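# Hang a headset by its headband on a stand's arm

## Task

Put the headset on the stand's arm so it hangs upright from the top of its headband, in the space between the post and the lip, and is still. Most of its weight must rest directly on the stand's arm, not carried through the cable, with the robot carrying at most a small share. At the finish nothing except the stand, the cable and the robot may be in contact with the headset. The stand must stay upright with every part of it on the table. The cable's loose end must be above the table and within its edges, and it must never drop far below the tabletop or stick far past an edge at any moment, whether held or not. The arms must not strike each other hard or push hard against each other. Nothing may be knocked or placed off the table. Once the headset hangs still, release it, move the grippers away, and declare the job done.

## Robot and tools

Robot: two arms, left_arm and right_arm, each with six joints and a parallel gripper. Each arm lists its joints in this fixed order, both in commands and in every per-joint list of a result: wrist roll, waist, wrist yaw, shoulder, elbow, wrist pitch. Rely only on this order.

World frame: one shared frame with its origin on the tabletop midway between the arms. +z is up, +x runs out over the table, and left_arm sits toward +y. The arm names do not match left or right in a picture. Gripper fingers point along the gripper's +z axis and separate along its y axis. The reported end-effector point lies between the finger pads, about 1 cm short of the tips, and may be somewhat off at long reach.

Command row: one flat list covering both arms: 6 joint numbers for left_arm, then its opening, then 6 joint numbers for right_arm, then its opening (14 numbers, each from -1 to 1). Joint numbers are scaled offsets, not poses: 1.0 equals 1.202 rad for the waist, 1.258 for the shoulder, 1.238 for the elbow, 2.073 for wrist pitch and 2.022 for wrist yaw and wrist roll. Opening is absolute: +1 fully open, -1 closed; away from the extremes the fingers go to where grip_measured would read that value. Optionally append 12 stiffness scales (0 to 1), left_arm's 6 then right_arm's 6 in joint order; they multiply position gain and persist until changed.

Stated joint ranges (rad): waist -2.618 to 3.054, shoulder 0.000 to 3.142, elbow 0.000 to 3.142, wrist pitch -1.571 to 1.571, wrist yaw -1.571 to 1.571, wrist roll -2.094 to 2.094. True ends may differ by up to 0.036 rad. Asking a joint to exceed its end by more than 0.036 rad (judged from the angles at that action's start) rejects the action for both arms; if the first action of a call fails this, or any action is malformed, nothing runs. Joints asked beyond their real end are stopped there, and the result may print "joint sent to its limit" (its absence proves nothing).

Tools:
- execute_actions(actions): a list of actions; each action is up to 15 rows, one row per 1/30 s step, the last row repeated to fill 15 steps. Offsets in every row are measured from the joint angles when that action began, not from the previous row. An empty list just returns state and images.
- move(target, speed, blocking): target is one row; its offsets count from the Joint positions of the most recent result that printed them. All joints travel proportionally so they finish together, lasting 0.5 to 10 s. speed (rad/s, 0.01 to 2, default 0.5) caps the joint with the longest travel. Finger values are sent at once. Paths ignore obstacles and the other arm. With blocking=false you get a result after 0.5 s; then use wait or stop before sending further rows or moves.
- wait(seconds): 0 to 10; arms hold their last command; returns early if a running move ends.
- stop(): brakes a running move; needs stopping distance; fingers keep going.
- zoom_image(camera, region): region [x0, y0, x1, y1] in that camera's pixels, at most 504 by 504. Cameras: cam_head_left, cam_head_right, cam_high, cam_low (504x504), cam_left_wrist, cam_right_wrist (616x616, fisheye).
- finished_scene(scene): pass the current scene number; irreversible; the goal must already hold.
The robot keeps executing its last command while you compose a reply.

Motion limits: per step each joint target stays within a lead of its measured angle (0.202 rad waist, 0.258 shoulder, 0.238 elbow, 0.573 wrist pitch, 0.522 wrist yaw and roll), and targets that would move the gripper over 70 mm from where it is are scaled back, so big offsets take several actions; finish leftovers with a new command. Friction can leave a joint up to about 0.031 rad short, and tiny commands may not move it.

Results: a state line gives each gripper's end_effector_position (m) and end_effector_quat_wxyz. Joint positions and Joint velocities have one block per arm in joint order, then the finger-pad gap (m; 0.094 fully open). Joint targets shows what joints are being driven toward. grip_measured is the opening on the command scale (each gripper off by up to about 1 mm). Action calls also list step readings; HELD with an arm label means that arm's row was partly held back. "joint command not followed" means a clearance check altered targets. The move: line reports the ending (done, off_target, moving, held, fault), limits=held or limits=none, and each arm's joint farthest from target. FAULT lines mark an arm stop.

Gripping: to hold, command an opening about 0.03 below grip_measured; smaller gaps grip lighter. Pads can spike at first contact; thin parts (under about 2 mm) get less force.

Heat: holding loads warms motors. MOTOR HOT appears at 75 °C; at 90 °C that arm halts for 10 s; at 100 °C it loses hold and drops whatever it has. Avoid long heavy holds.

Cautions: fast moves and targets set deep past contact strike and press hard. Keep the arms apart, do not topple the stand, keep the cable's free end above and inside the table, and expect occasional brief tugs on held items or pushes on loose ones.

Each tool is called after "Emit:" as name(argument=value, ...), one argument or row to a line, values as JSON.

## Session

Emit:
execute_actions(
  actions=[],
)

Scene clock: 0.00 s.
left_arm: end_effector_position=(+0.3029, -0.1011, +0.2813) grip_measured=+1.000 end_effector_quat_wxyz=(+0.077, -0.324, +0.695, -0.637) | right_arm: end_effector_position=(+0.2492, -0.2368, +0.1624) grip_measured=+1.000 end_effector_quat_wxyz=(+0.184, +0.690, +0.696, +0.076)
Joint names: [wrist roll, waist, wrist yaw, shoulder, elbow, wrist pitch]
Joint positions: left_arm=[-1.9   -1.155 -0.074  1.684  1.24   0.267  0.094] | right_arm=[ 1.651  0.064  0.192  1.287  1.139 -1.069  0.094]
Joint velocities: left_arm=[ 0.037 -0.012  0.022 -0.012  0.017  0.007  0.   ] | right_arm=[ 0.022 -0.002 -0.037  0.007  0.002  0.022  0.   ]
Joint targets: left_arm=[-1.900 -1.155 -0.074 1.684 1.240 0.267] | right_arm=[1.651 0.064 0.192 1.287 1.139 -1.069]
Joint stiffness scale: left_arm=[1. 1. 1. 1. 1. 1.] | right_arm=[1. 1. 1. 1. 1. 1.]
camera_calibration (this result's frames):
cam_left_wrist: T_world_to_cam=[[0.212803, -0.125502, 0.969002, -0.349987], [-0.975278, -0.0877453, 0.202816, 0.260566], [0.0595715, -0.988206, -0.141071, 0.00741551], [0, 0, 0, 1]] pos_world=[0.32816, -0.0137324, 0.287337]
cam_right_wrist: T_world_to_cam=[[-0.862471, -0.37985, -0.334451, 0.189805], [-0.465619, 0.854518, 0.230212, 0.296106], [0.198348, 0.354278, -0.913863, 0.293183], [0, 0, 0, 1]] pos_world=[0.243421, -0.284798, 0.263242]

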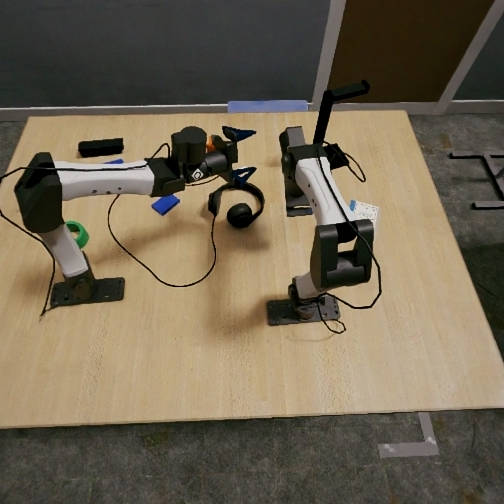

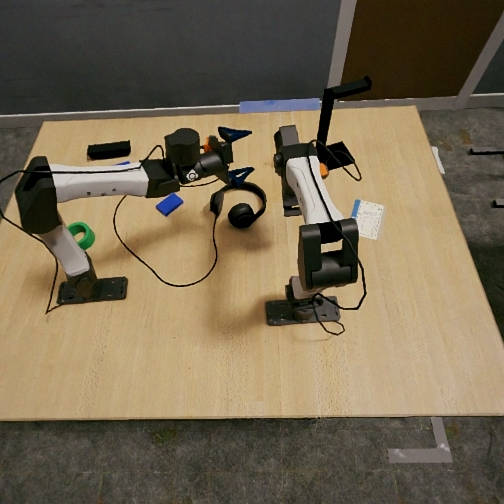

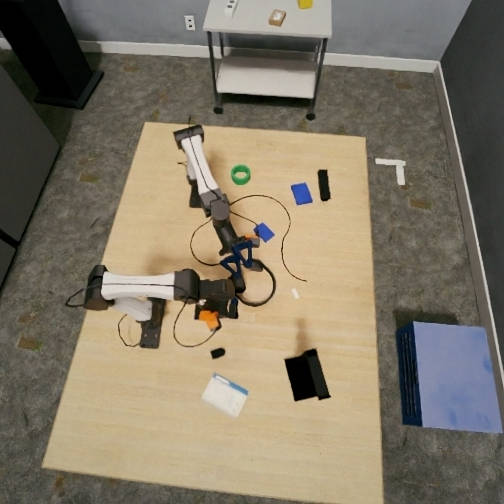

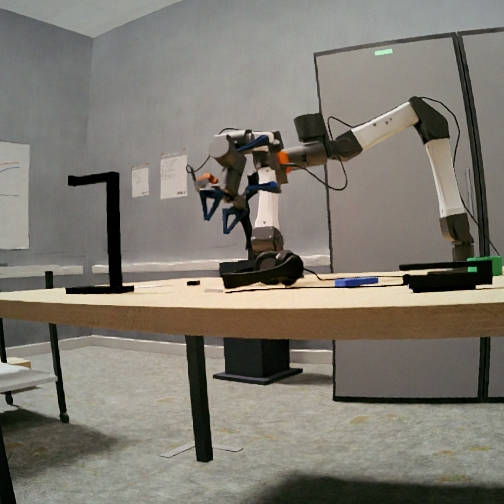

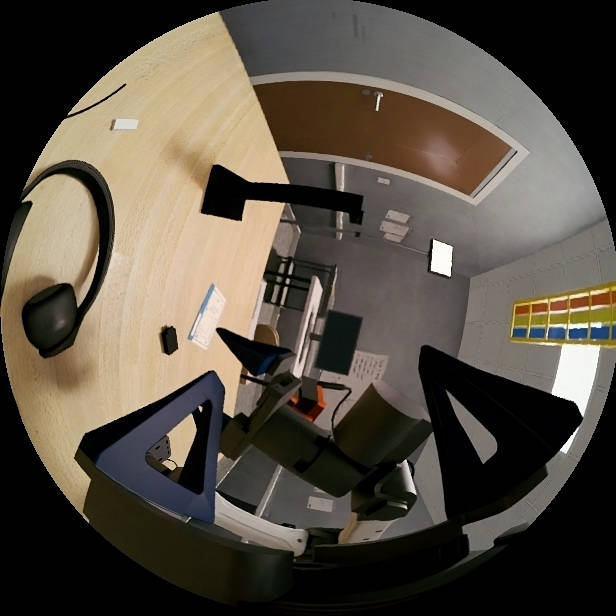

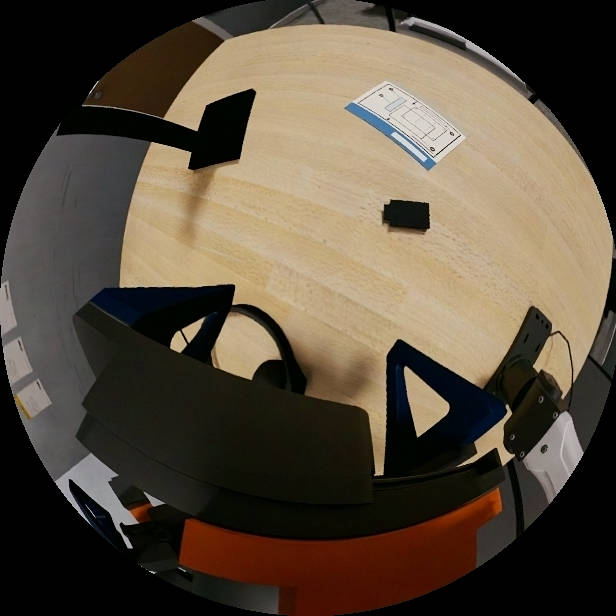

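Emit:
move(
  target=[0,1,0,-0.6,-0.3,0,1,-0.8,-0.75,-0.09,-0.1,0.1,-0.1,1],
  speed=1.0,
)

Emit:
zoom_image(
  camera="cam_head_left",
  region=[180,60,400,250],
)

Emit:
zoom_image(
  camera="cam_high",
  region=[200,230,380,420],
)

Scene clock: 10.10 s.
left_arm: end_effector_position=(+0.3915, +0.4196, +0.4281) grip_measured=+1.000 end_effector_quat_wxyz=(-0.504, +0.543, -0.313, +0.595) | right_arm: end_effector_position=(+0.1432, -0.4131, +0.2024) grip_measured=+1.000 end_effector_quat_wxyz=(+0.169, +0.388, +0.903, -0.072)
Joint names: [wrist roll, waist, wrist yaw, shoulder, elbow, wrist pitch]
Joint positions: left_arm=[-1.9    0.038 -0.074  0.944  0.896  0.265  0.094] | right_arm=[ 0.044 -0.825  0.017  1.177  1.236 -1.261  0.094]
Joint velocities: left_arm=[-0.022  0.002  0.007  0.002  0.017 -0.066  0.   ] | right_arm=[ 0.007 -0.002 -0.081  0.002 -0.002 -0.037  0.   ]
Joint targets: left_arm=[-1.900 0.047 -0.074 0.929 0.868 0.267] | right_arm=[0.034 -0.838 0.010 1.162 1.263 -1.276]
Joint stiffness scale: left_arm=[1. 1. 1. 1. 1. 1.] | right_arm=[1. 1. 1. 1. 1. 1.]
move: off_target (left_arm, right_arm); limits=none; left_arm: farthest joint: the elbow, 0.027 radians from its target (0.371 radians at the start); right_arm: farthest joint: the elbow, 0.026 radians from its target (0.124 radians at the start)
camera_calibration (this result's frames):
cam_left_wrist: T_world_to_cam=[[-0.191381, 0.111201, 0.975196, -0.389542], [-0.326215, -0.944287, 0.043657, 0.536321], [0.92572, -0.309768, 0.216994, -0.239732], [0, 0, 0, 1]] pos_world=[0.322329, 0.475496, 0.408486]
cam_right_wrist: T_world_to_cam=[[-0.447976, -0.890978, 0.0739963, -0.308362], [-0.872256, 0.45372, 0.182503, 0.290415], [-0.19618, 0.0172131, -0.980417, 0.343965], [0, 0, 0, 1]] pos_world=[0.182656, -0.412431, 0.307046]

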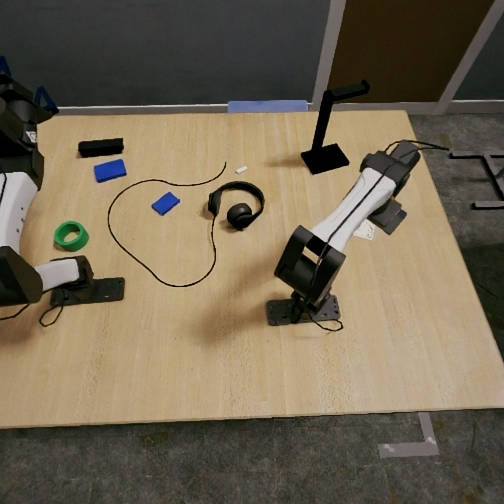

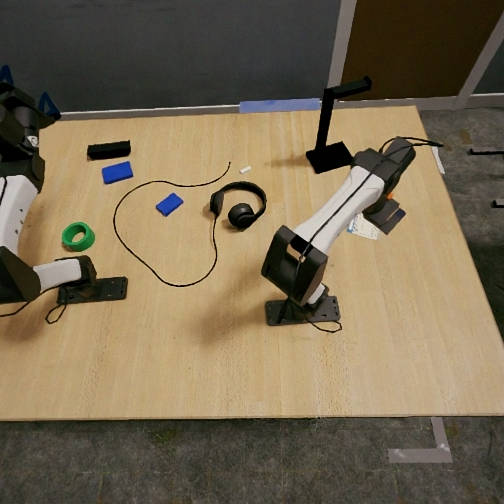

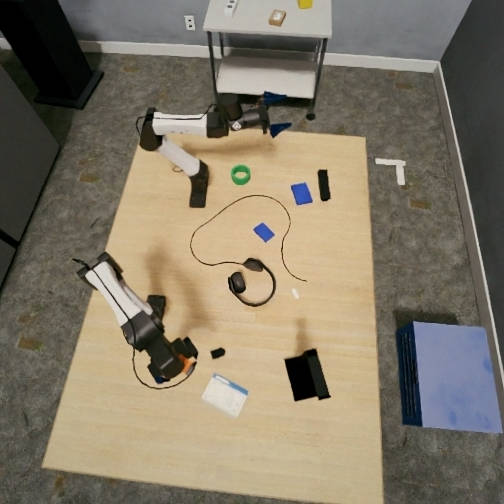

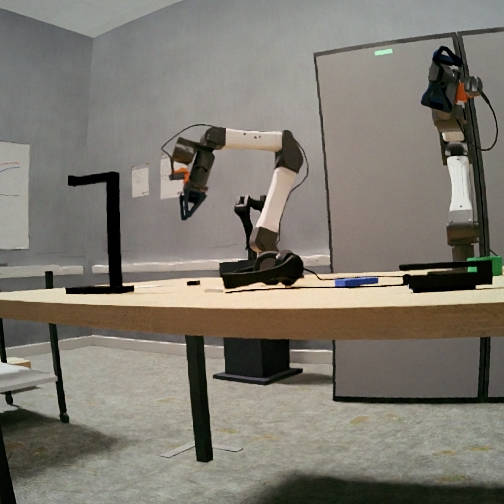

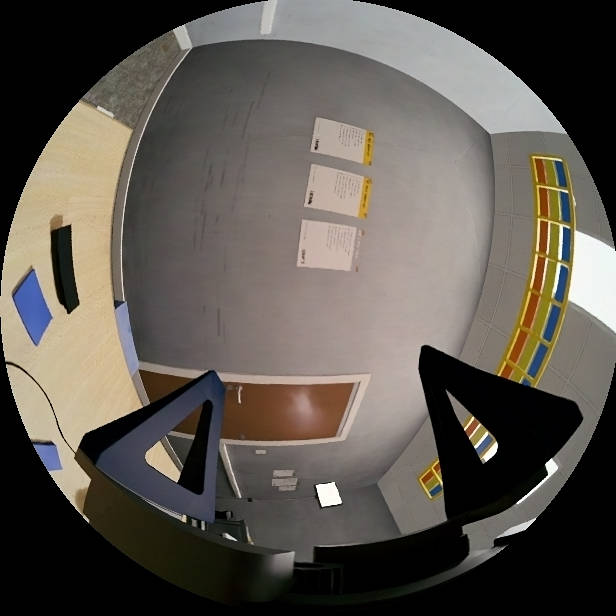

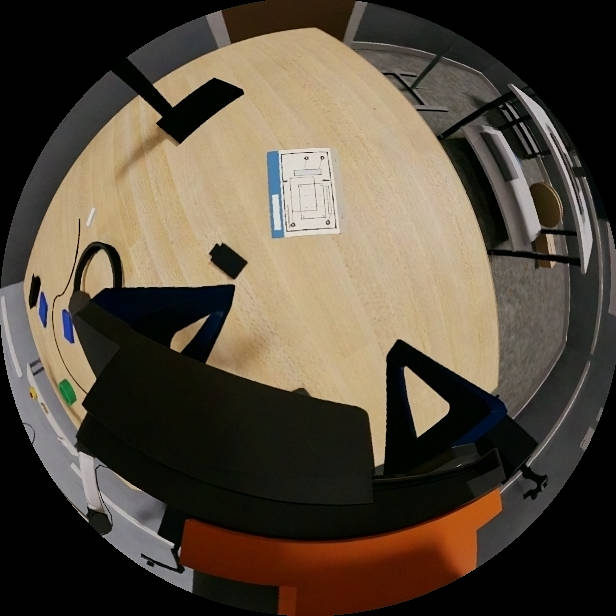

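Region (180, 60, 400, 250) of cam_head_left's 504x504 image, scaled by 2.291, with more detail than that image has; it fills the top 435 rows of this view, and the rest is white.

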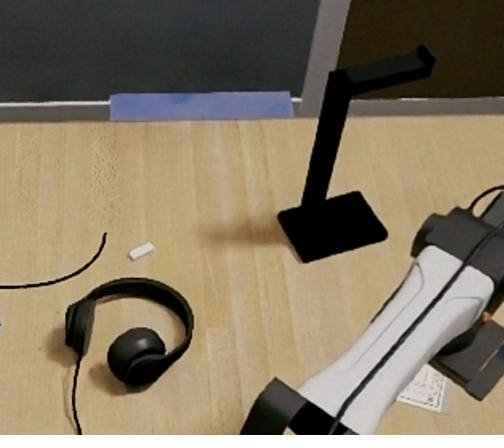

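Region (200, 230, 380, 420) of cam_high's 504x504 image, scaled by 2.653, with more detail than that image has; it fills the left 477 columns of this view, and the rest is white.

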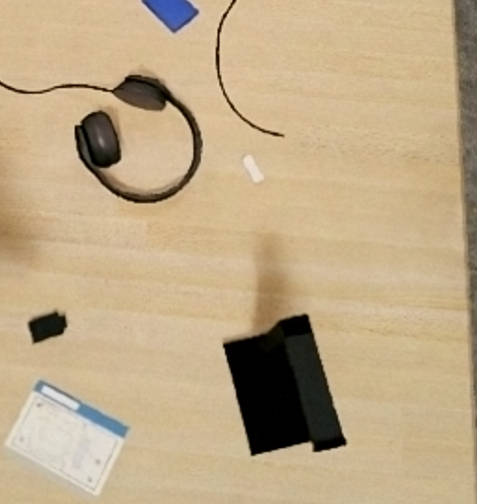

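Emit:
move(
  target=[0,0,0,0,0,0,1,-0.02,0.285,-0.408,0.765,-0.3,1.0,1],
  speed=1.2,
)

Emit:
move(
  target=[0,0,0,0,0,0,1,0,0,0,0,0,0.235,1],
  speed=0.8,
)

Scene clock: 60.20 s.
left_arm: end_effector_position=(+0.3915, +0.4196, +0.4281) grip_measured=+1.000 end_effector_quat_wxyz=(-0.504, +0.543, -0.313, +0.595) | right_arm: end_effector_position=(+0.4450, -0.3265, +0.0429) grip_measured=+1.000 end_effector_quat_wxyz=(+0.552, -0.033, +0.805, +0.216)
Joint names: [wrist roll, waist, wrist yaw, shoulder, elbow, wrist pitch]
Joint positions: left_arm=[-1.9    0.038 -0.074  0.944  0.896  0.265  0.094] | right_arm=[ 0.004 -0.497 -0.8    2.126  0.888  0.796  0.094]
Joint velocities: left_arm=[-0.037 -0.022 -0.037 -0.002  0.017  0.037  0.   ] | right_arm=[ 0.051 -0.002 -0.037  0.012 -0.012 -0.051  0.   ]
Joint targets: left_arm=[-1.900 0.038 -0.074 0.944 0.896 0.265] | right_arm=[0.004 -0.482 -0.808 2.139 0.865 0.811]
Joint stiffness scale: left_arm=[1. 1. 1. 1. 1. 1.] | right_arm=[1. 1. 1. 1. 1. 1.]
move: off_target (right_arm); limits=none; left_arm: farthest joint: the waist, 0.000 radians from its target (0.000 radians at the start); right_arm: farthest joint: the elbow, 0.024 radians from its target (0.372 radians at the start)
camera_calibration (this result's frames):
cam_left_wrist: T_world_to_cam=[[-0.191381, 0.111201, 0.975196, -0.389542], [-0.326215, -0.944287, 0.043657, 0.536321], [0.92572, -0.309768, 0.216994, -0.239732], [0, 0, 0, 1]] pos_world=[0.322329, 0.475496, 0.408486]
cam_right_wrist: T_world_to_cam=[[0.452314, -0.891858, 0.00105664, -0.481974], [-0.660587, -0.335819, -0.671454, 0.228195], [0.599196, 0.30301, -0.741046, -0.0255908], [0, 0, 0, 1]] pos_world=[0.38408, -0.345466, 0.134767]

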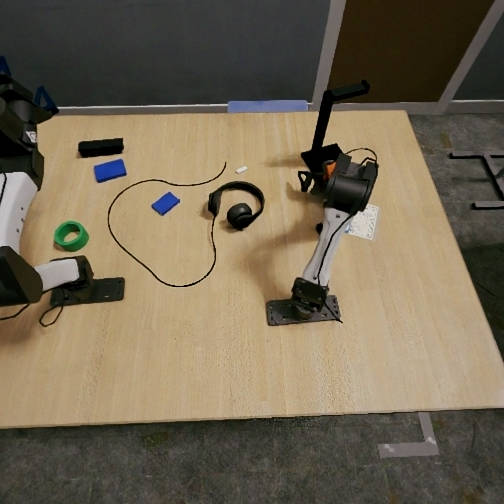

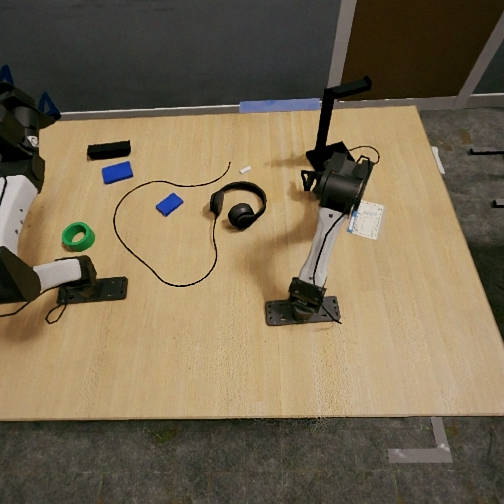

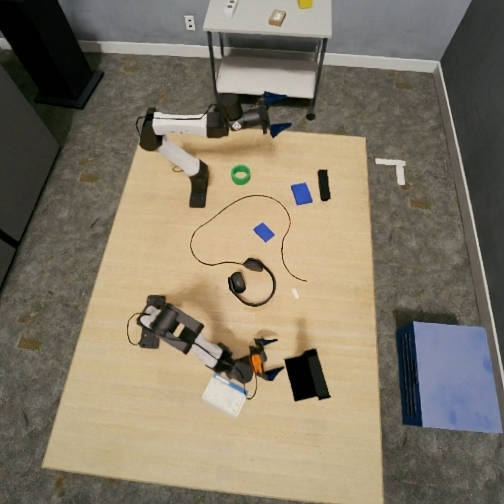

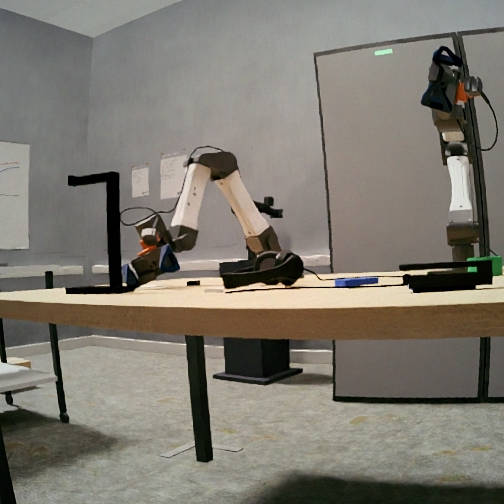

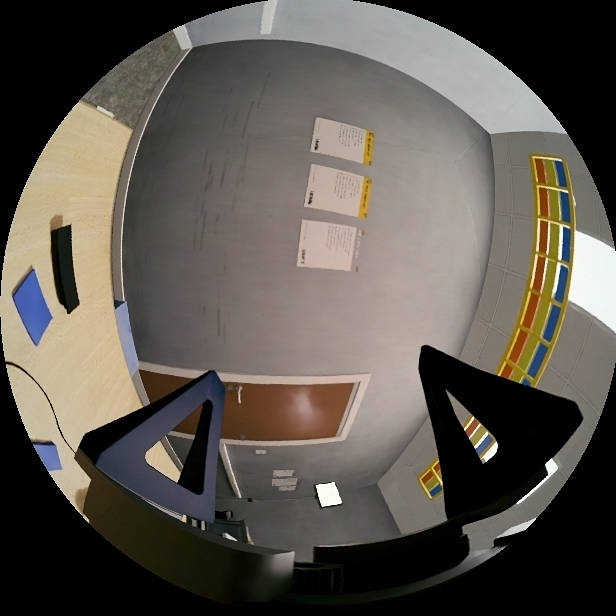

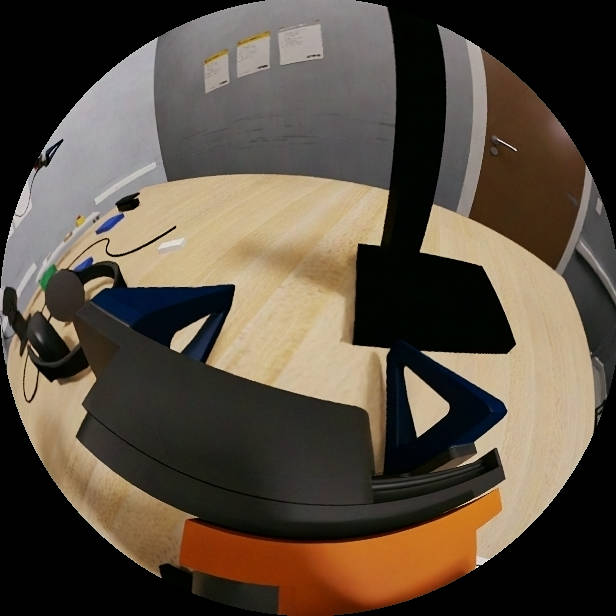

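Scene clock: 61.67 s.
left_arm: end_effector_position=(+0.3915, +0.4196, +0.4281) grip_measured=+1.000 end_effector_quat_wxyz=(-0.504, +0.543, -0.313, +0.595) | right_arm: end_effector_position=(+0.4618, -0.3343, +0.1303) grip_measured=+1.000 end_effector_quat_wxyz=(+0.702, -0.131, +0.689, +0.125)
Joint names: [wrist roll, waist, wrist yaw, shoulder, elbow, wrist pitch]
Joint positions: left_arm=[-1.9    0.038 -0.074  0.944  0.896  0.265  0.094] | right_arm=[ 0.004 -0.497 -0.8    2.126  0.888  1.261  0.094]
Joint velocities: left_arm=[ 0.022  0.022  0.007  0.012  0.002 -0.051  0.   ] | right_arm=[-0.037  0.022 -0.066  0.007 -0.012  0.007  0.   ]
Joint targets: left_arm=[-1.900 0.038 -0.074 0.944 0.896 0.265] | right_arm=[0.004 -0.497 -0.800 2.126 0.888 1.283]
Joint stiffness scale: left_arm=[1. 1. 1. 1. 1. 1.] | right_arm=[1. 1. 1. 1. 1. 1.]
move: off_target (right_arm); limits=none; left_arm: farthest joint: the waist, 0.000 radians from its target (0.000 radians at the start); right_arm: farthest joint: the wrist pitch, 0.023 radians from its target (0.488 radians at the start)
camera_calibration (this result's frames):
cam_left_wrist: T_world_to_cam=[[-0.191381, 0.111201, 0.975196, -0.389542], [-0.326215, -0.944287, 0.043657, 0.536321], [0.92572, -0.309768, 0.216994, -0.239732], [0, 0, 0, 1]] pos_world=[0.322329, 0.475496, 0.408486]
cam_right_wrist: T_world_to_cam=[[0.376162, -0.856358, 0.353769, -0.495605], [-0.343711, -0.483538, -0.805018, 0.117006], [0.860444, 0.181223, -0.476228, -0.164449], [0, 0, 0, 1]] pos_world=[0.368143, -0.338037, 0.191207]

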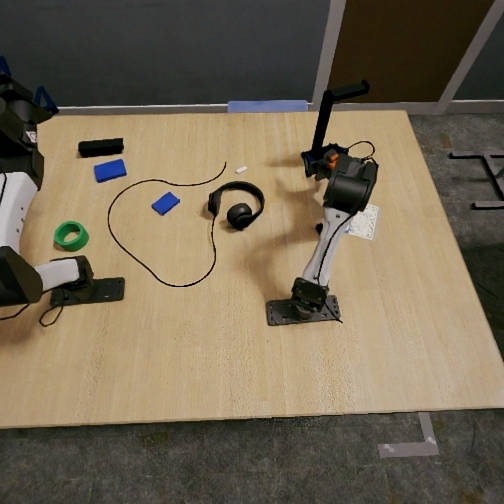

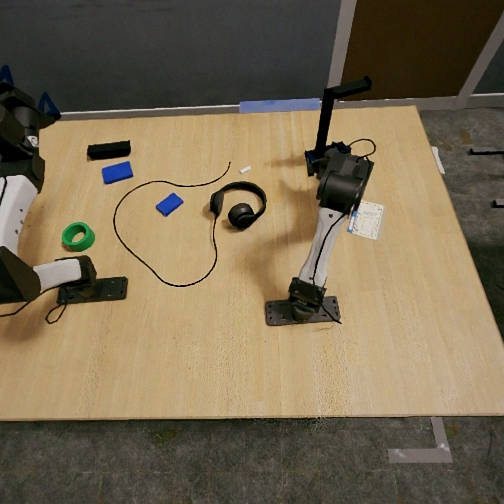

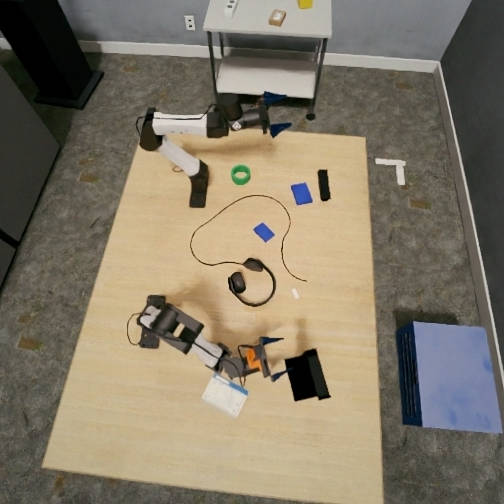

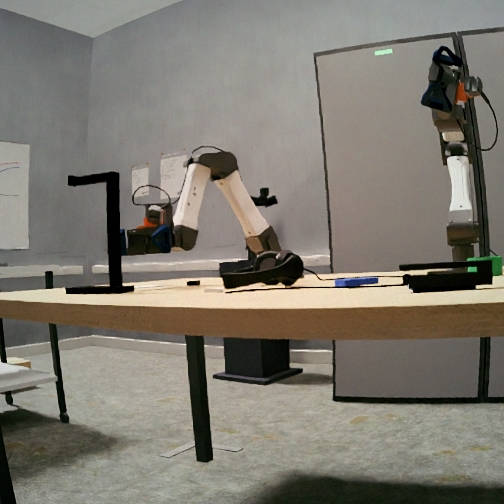

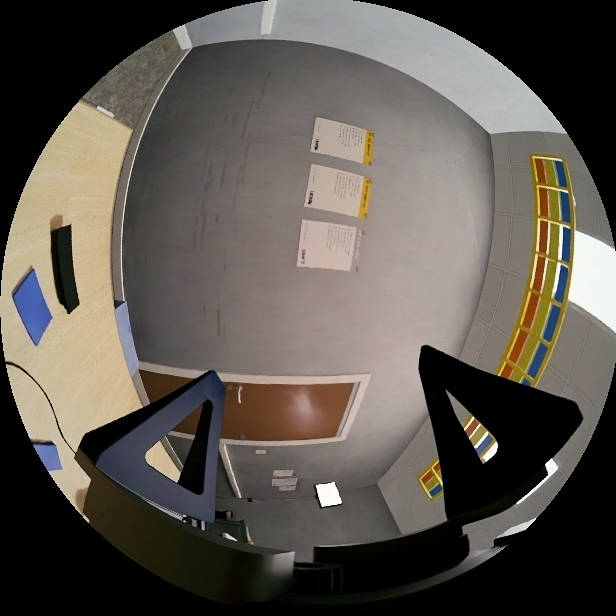

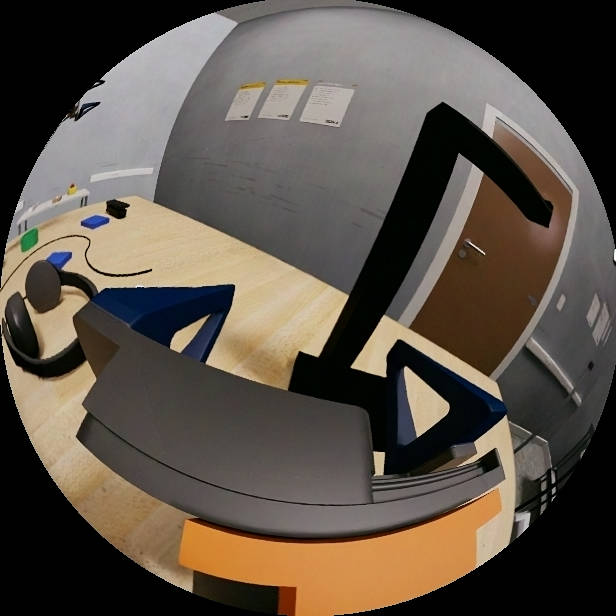

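Emit:
move(
  target=[0,0,0,0,0,0,1,0,0.1,0.068,0.122,0.24,-0.075,1],
  speed=0.4,
)

Scene clock: 70.47 s.
left_arm: end_effector_position=(+0.3915, +0.4196, +0.4281) grip_measured=+1.000 end_effector_quat_wxyz=(-0.504, +0.543, -0.313, +0.595) | right_arm: end_effector_position=(+0.5317, -0.3173, +0.1237) grip_measured=+1.000 end_effector_quat_wxyz=(+0.698, -0.121, +0.695, +0.122)
Joint names: [wrist roll, waist, wrist yaw, shoulder, elbow, wrist pitch]
Joint positions: left_arm=[-1.9    0.038 -0.074  0.944  0.896  0.265  0.094] | right_arm=[ 0.004 -0.386 -0.67   2.27   1.159  1.117  0.094]
Joint velocities: left_arm=[-0.066  0.007 -0.022  0.002 -0.017  0.022  0.   ] | right_arm=[-0.022 -0.002 -0.095  0.022 -0.012 -0.007  0.   ]
Joint targets: left_arm=[-1.900 0.038 -0.074 0.944 0.895 0.265] | right_arm=[0.004 -0.377 -0.662 2.280 1.186 1.105]
Joint stiffness scale: left_arm=[1. 1. 1. 1. 1. 1.] | right_arm=[1. 1. 1. 1. 1. 1.]
move: off_target (right_arm); limits=none; left_arm: farthest joint: the waist, 0.000 radians from its target (0.000 radians at the start); right_arm: farthest joint: the elbow, 0.026 radians from its target (0.297 radians at the start)
camera_calibration (this result's frames):
cam_left_wrist: T_world_to_cam=[[-0.191381, 0.111201, 0.975196, -0.389542], [-0.326215, -0.944287, 0.043657, 0.536321], [0.92572, -0.309768, 0.216994, -0.239732], [0, 0, 0, 1]] pos_world=[0.322329, 0.475496, 0.408486]
cam_right_wrist: T_world_to_cam=[[0.36503, -0.86623, 0.341173, -0.500666], [-0.365045, -0.470287, -0.803475, 0.159333], [0.856444, 0.168749, -0.487881, -0.231147], [0, 0, 0, 1]] pos_world=[0.438885, -0.319754, 0.186062]

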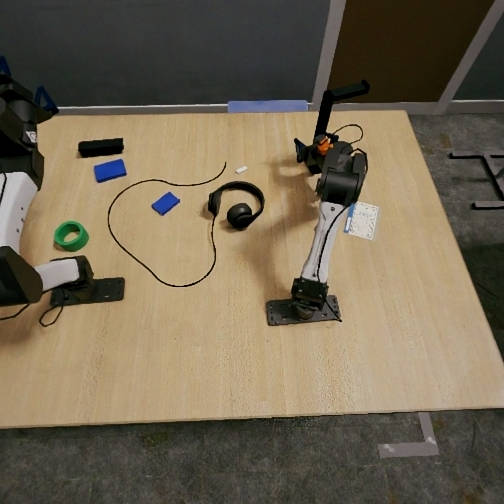

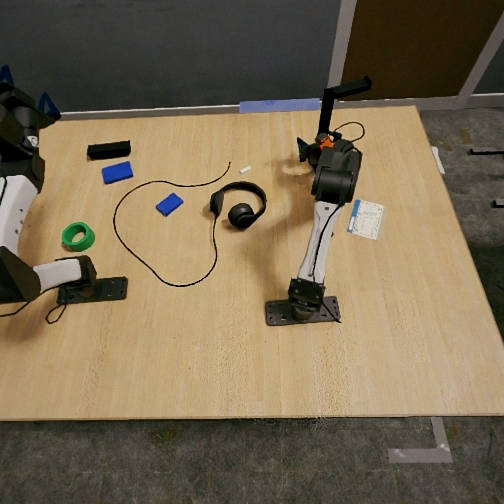

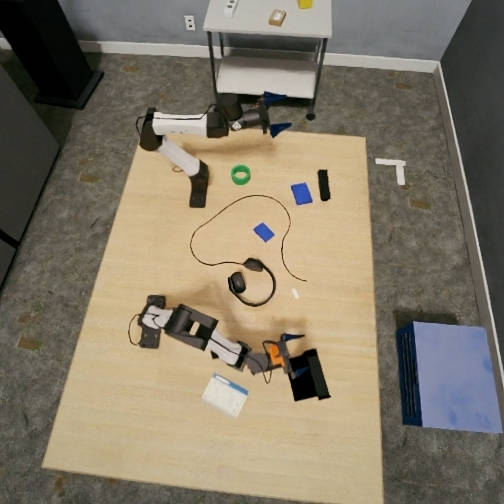

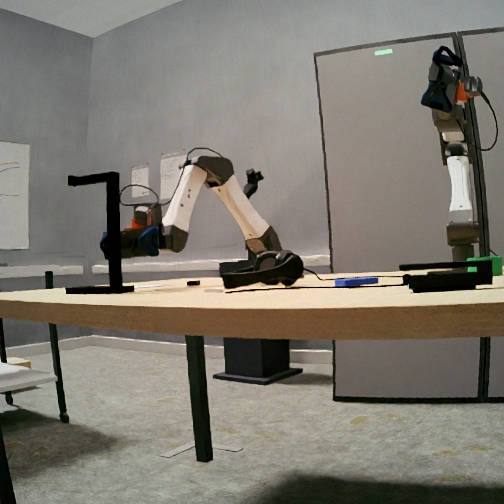

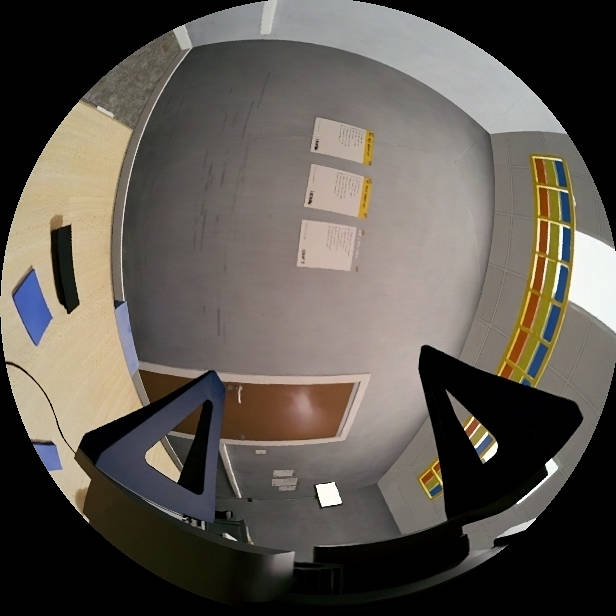

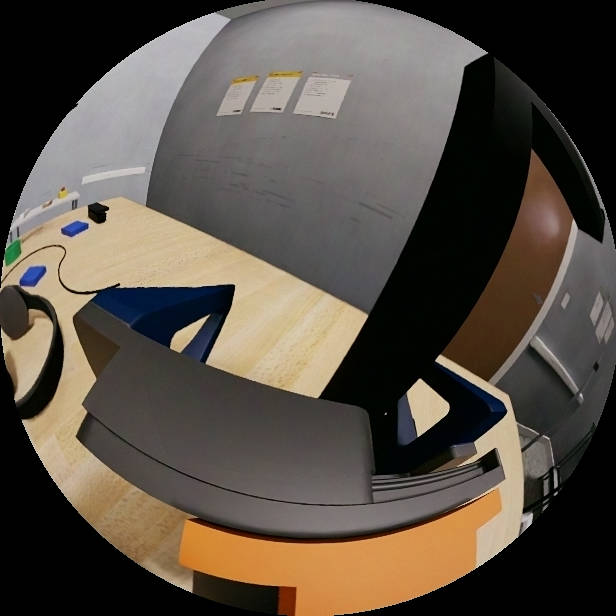

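Emit:
move(
  target=[0,0,0,0,0,0,1,0,-0.045,0,0,0,0,0.3],
  speed=0.1,
)

Emit:
move(
  target=[0,0,0,0,0,0,1,0,0,0,0,0,0,-1],
)

Scene clock: 75.80 s.
left_arm: end_effector_position=(+0.3915, +0.4196, +0.4281) grip_measured=+1.000 end_effector_quat_wxyz=(-0.504, +0.543, -0.313, +0.595) | right_arm: end_effector_position=(+0.5280, -0.3432, +0.1236) grip_measured=+0.302 end_effector_quat_wxyz=(+0.701, -0.103, +0.698, +0.104)
Joint names: [wrist roll, waist, wrist yaw, shoulder, elbow, wrist pitch]
Joint positions: left_arm=[-1.9    0.038 -0.074  0.944  0.896  0.265  0.094] | right_arm=[ 0.004 -0.43  -0.664  2.27   1.159  1.116  0.061]
Joint velocities: left_arm=[ 0.051 -0.007  0.051  0.002 -0.002 -0.037  0.   ] | right_arm=[-0.007  0.012 -0.022  0.002  0.022 -0.022 -0.001]
Joint targets: left_arm=[-1.900 0.038 -0.074 0.944 0.896 0.265] | right_arm=[0.004 -0.440 -0.670 2.270 1.159 1.117]
Joint stiffness scale: left_arm=[1. 1. 1. 1. 1. 1.] | right_arm=[1. 1. 1. 1. 1. 1.]
move: done; limits=none; left_arm: farthest joint: the waist, 0.000 radians from its target (0.000 radians at the start); right_arm: farthest joint: the waist, 0.010 radians from its target (0.054 radians at the start)
camera_calibration (this result's frames):
cam_left_wrist: T_world_to_cam=[[-0.191381, 0.111201, 0.975196, -0.389542], [-0.326215, -0.944287, 0.043657, 0.536321], [0.92572, -0.309768, 0.216994, -0.239732], [0, 0, 0, 1]] pos_world=[0.322329, 0.475496, 0.408486]
cam_right_wrist: T_world_to_cam=[[0.321542, -0.883487, 0.340679, -0.504586], [-0.388643, -0.451219, -0.803341, 0.164657], [0.863462, 0.125906, -0.488447, -0.242005], [0, 0, 0, 1]] pos_world=[0.4352, -0.341028, 0.185971]

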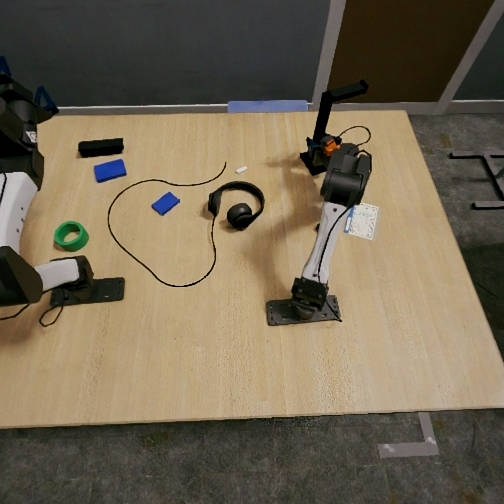

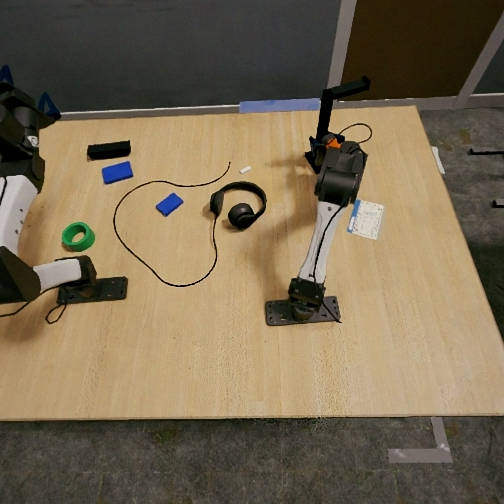

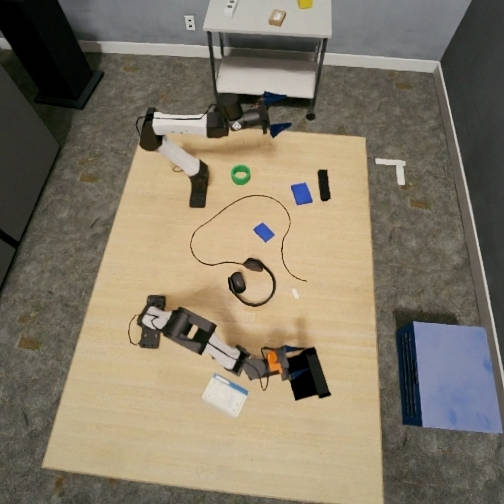

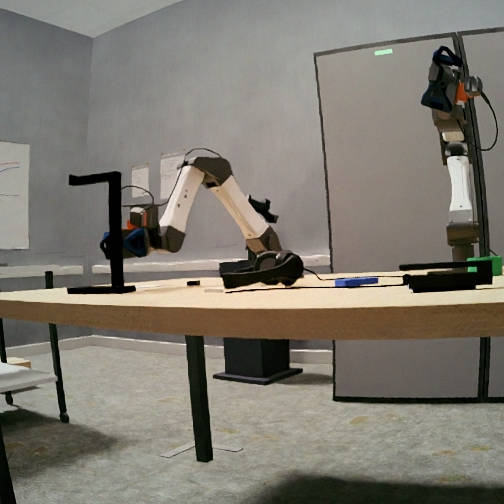

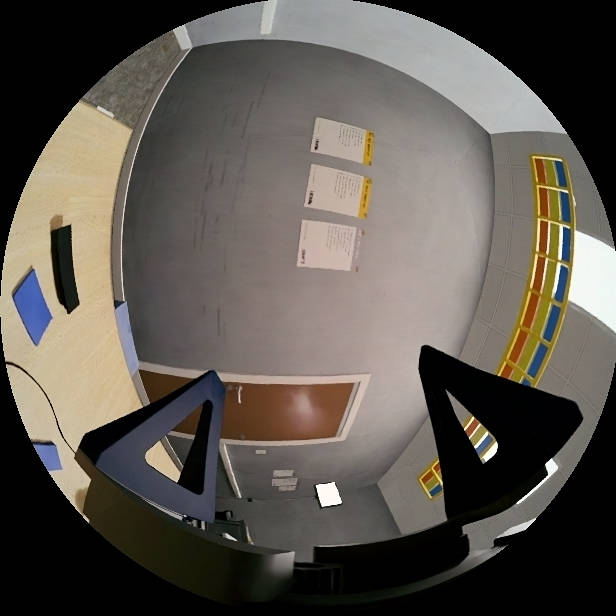

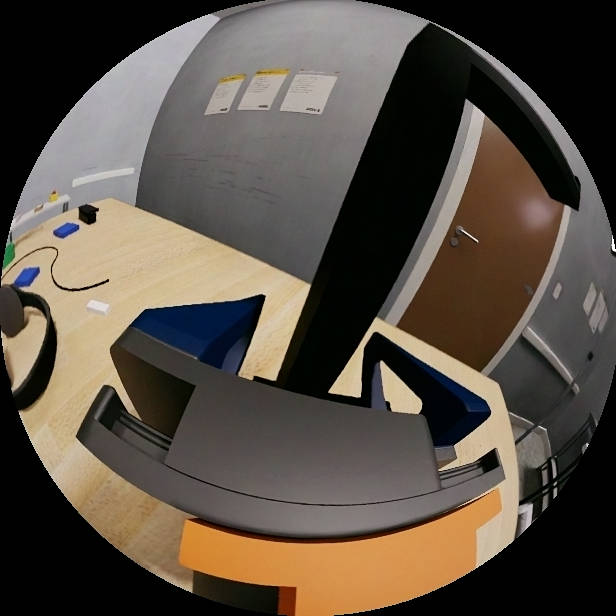

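Scene clock: 76.30 s.
left_arm: end_effector_position=(+0.3915, +0.4196, +0.4281) grip_measured=+1.000 end_effector_quat_wxyz=(-0.504, +0.543, -0.313, +0.595) | right_arm: end_effector_position=(+0.5279, -0.3430, +0.1241) grip_measured=-0.595 end_effector_quat_wxyz=(+0.702, -0.108, +0.697, +0.100)
Joint names: [wrist roll, waist, wrist yaw, shoulder, elbow, wrist pitch]
Joint positions: left_arm=[-1.9    0.038 -0.074  0.944  0.896  0.265  0.094] | right_arm=[-0.008 -0.43  -0.665  2.27   1.159  1.119  0.019]
Joint velocities: left_arm=[ 0.007 -0.002  0.037 -0.022  0.007 -0.007  0.   ] | right_arm=[-0.081  0.007 -0.037  0.002  0.002  0.022 -0.001]
Joint targets: left_arm=[-1.900 0.038 -0.074 0.944 0.896 0.265] | right_arm=[0.004 -0.430 -0.664 2.270 1.159 1.116]
Joint stiffness scale: left_arm=[1. 1. 1. 1. 1. 1.] | right_arm=[1. 1. 1. 1. 1. 1.]
move: done; limits=none; left_arm: farthest joint: the waist, 0.000 radians from its target (0.000 radians at the start); right_arm: farthest joint: the wrist roll, 0.012 radians from its target (0.000 radians at the start)
camera_calibration (this result's frames):
cam_left_wrist: T_world_to_cam=[[-0.191381, 0.111201, 0.975196, -0.389542], [-0.326215, -0.944287, 0.043657, 0.536321], [0.92572, -0.309768, 0.216994, -0.239732], [0, 0, 0, 1]] pos_world=[0.322329, 0.475496, 0.408486]
cam_right_wrist: T_world_to_cam=[[0.32036, -0.878617, 0.354119, -0.503963], [-0.38322, -0.46207, -0.799771, 0.158139], [0.866321, 0.12051, -0.484732, -0.245525], [0, 0, 0, 1]] pos_world=[0.434755, -0.340132, 0.185924]

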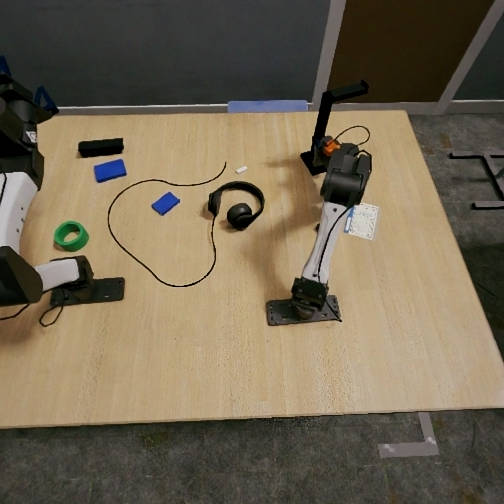

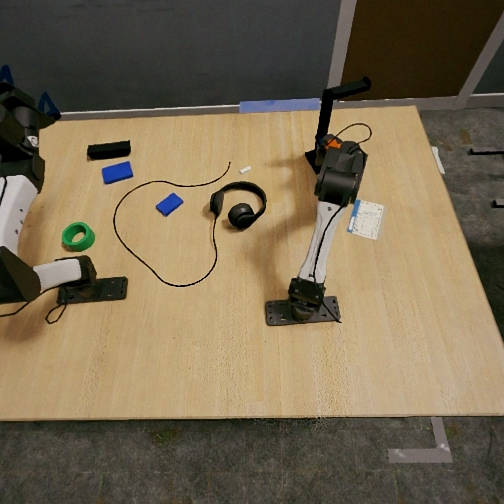

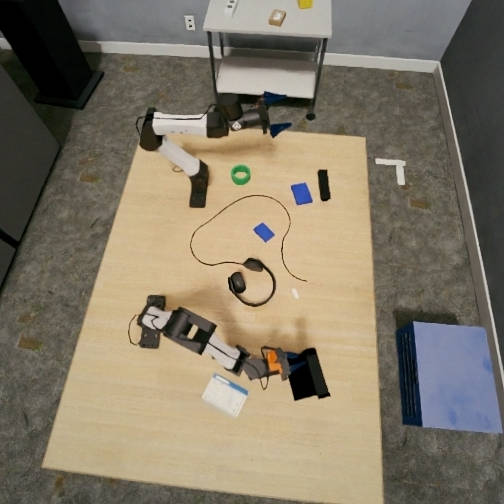

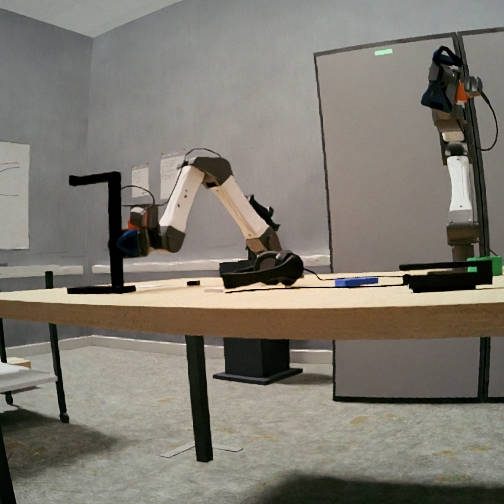

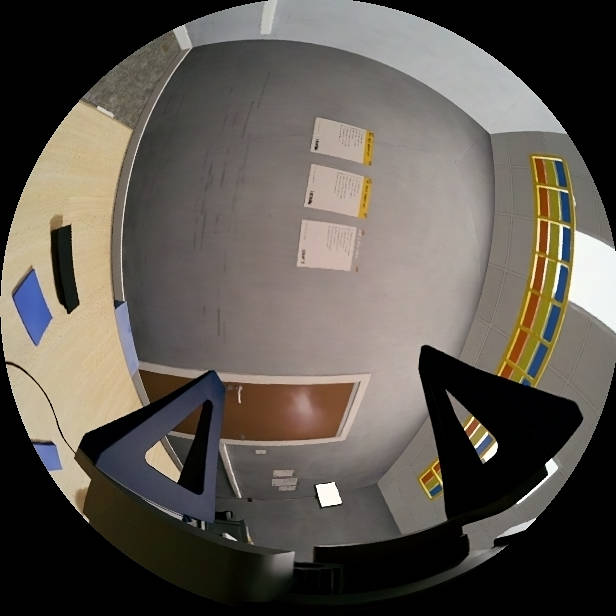

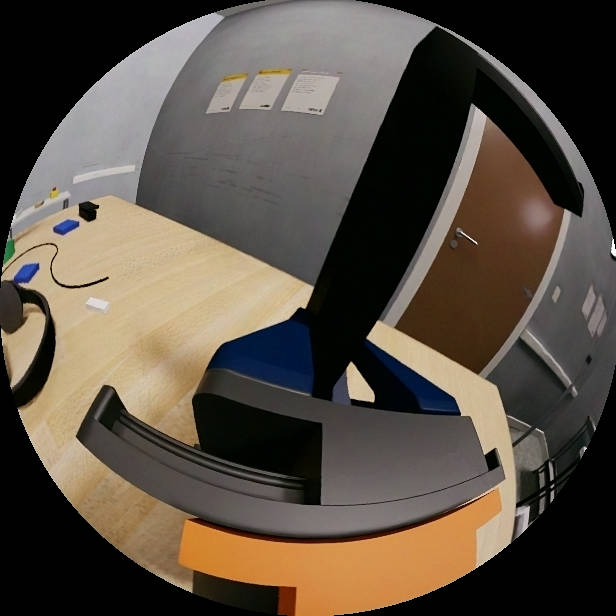

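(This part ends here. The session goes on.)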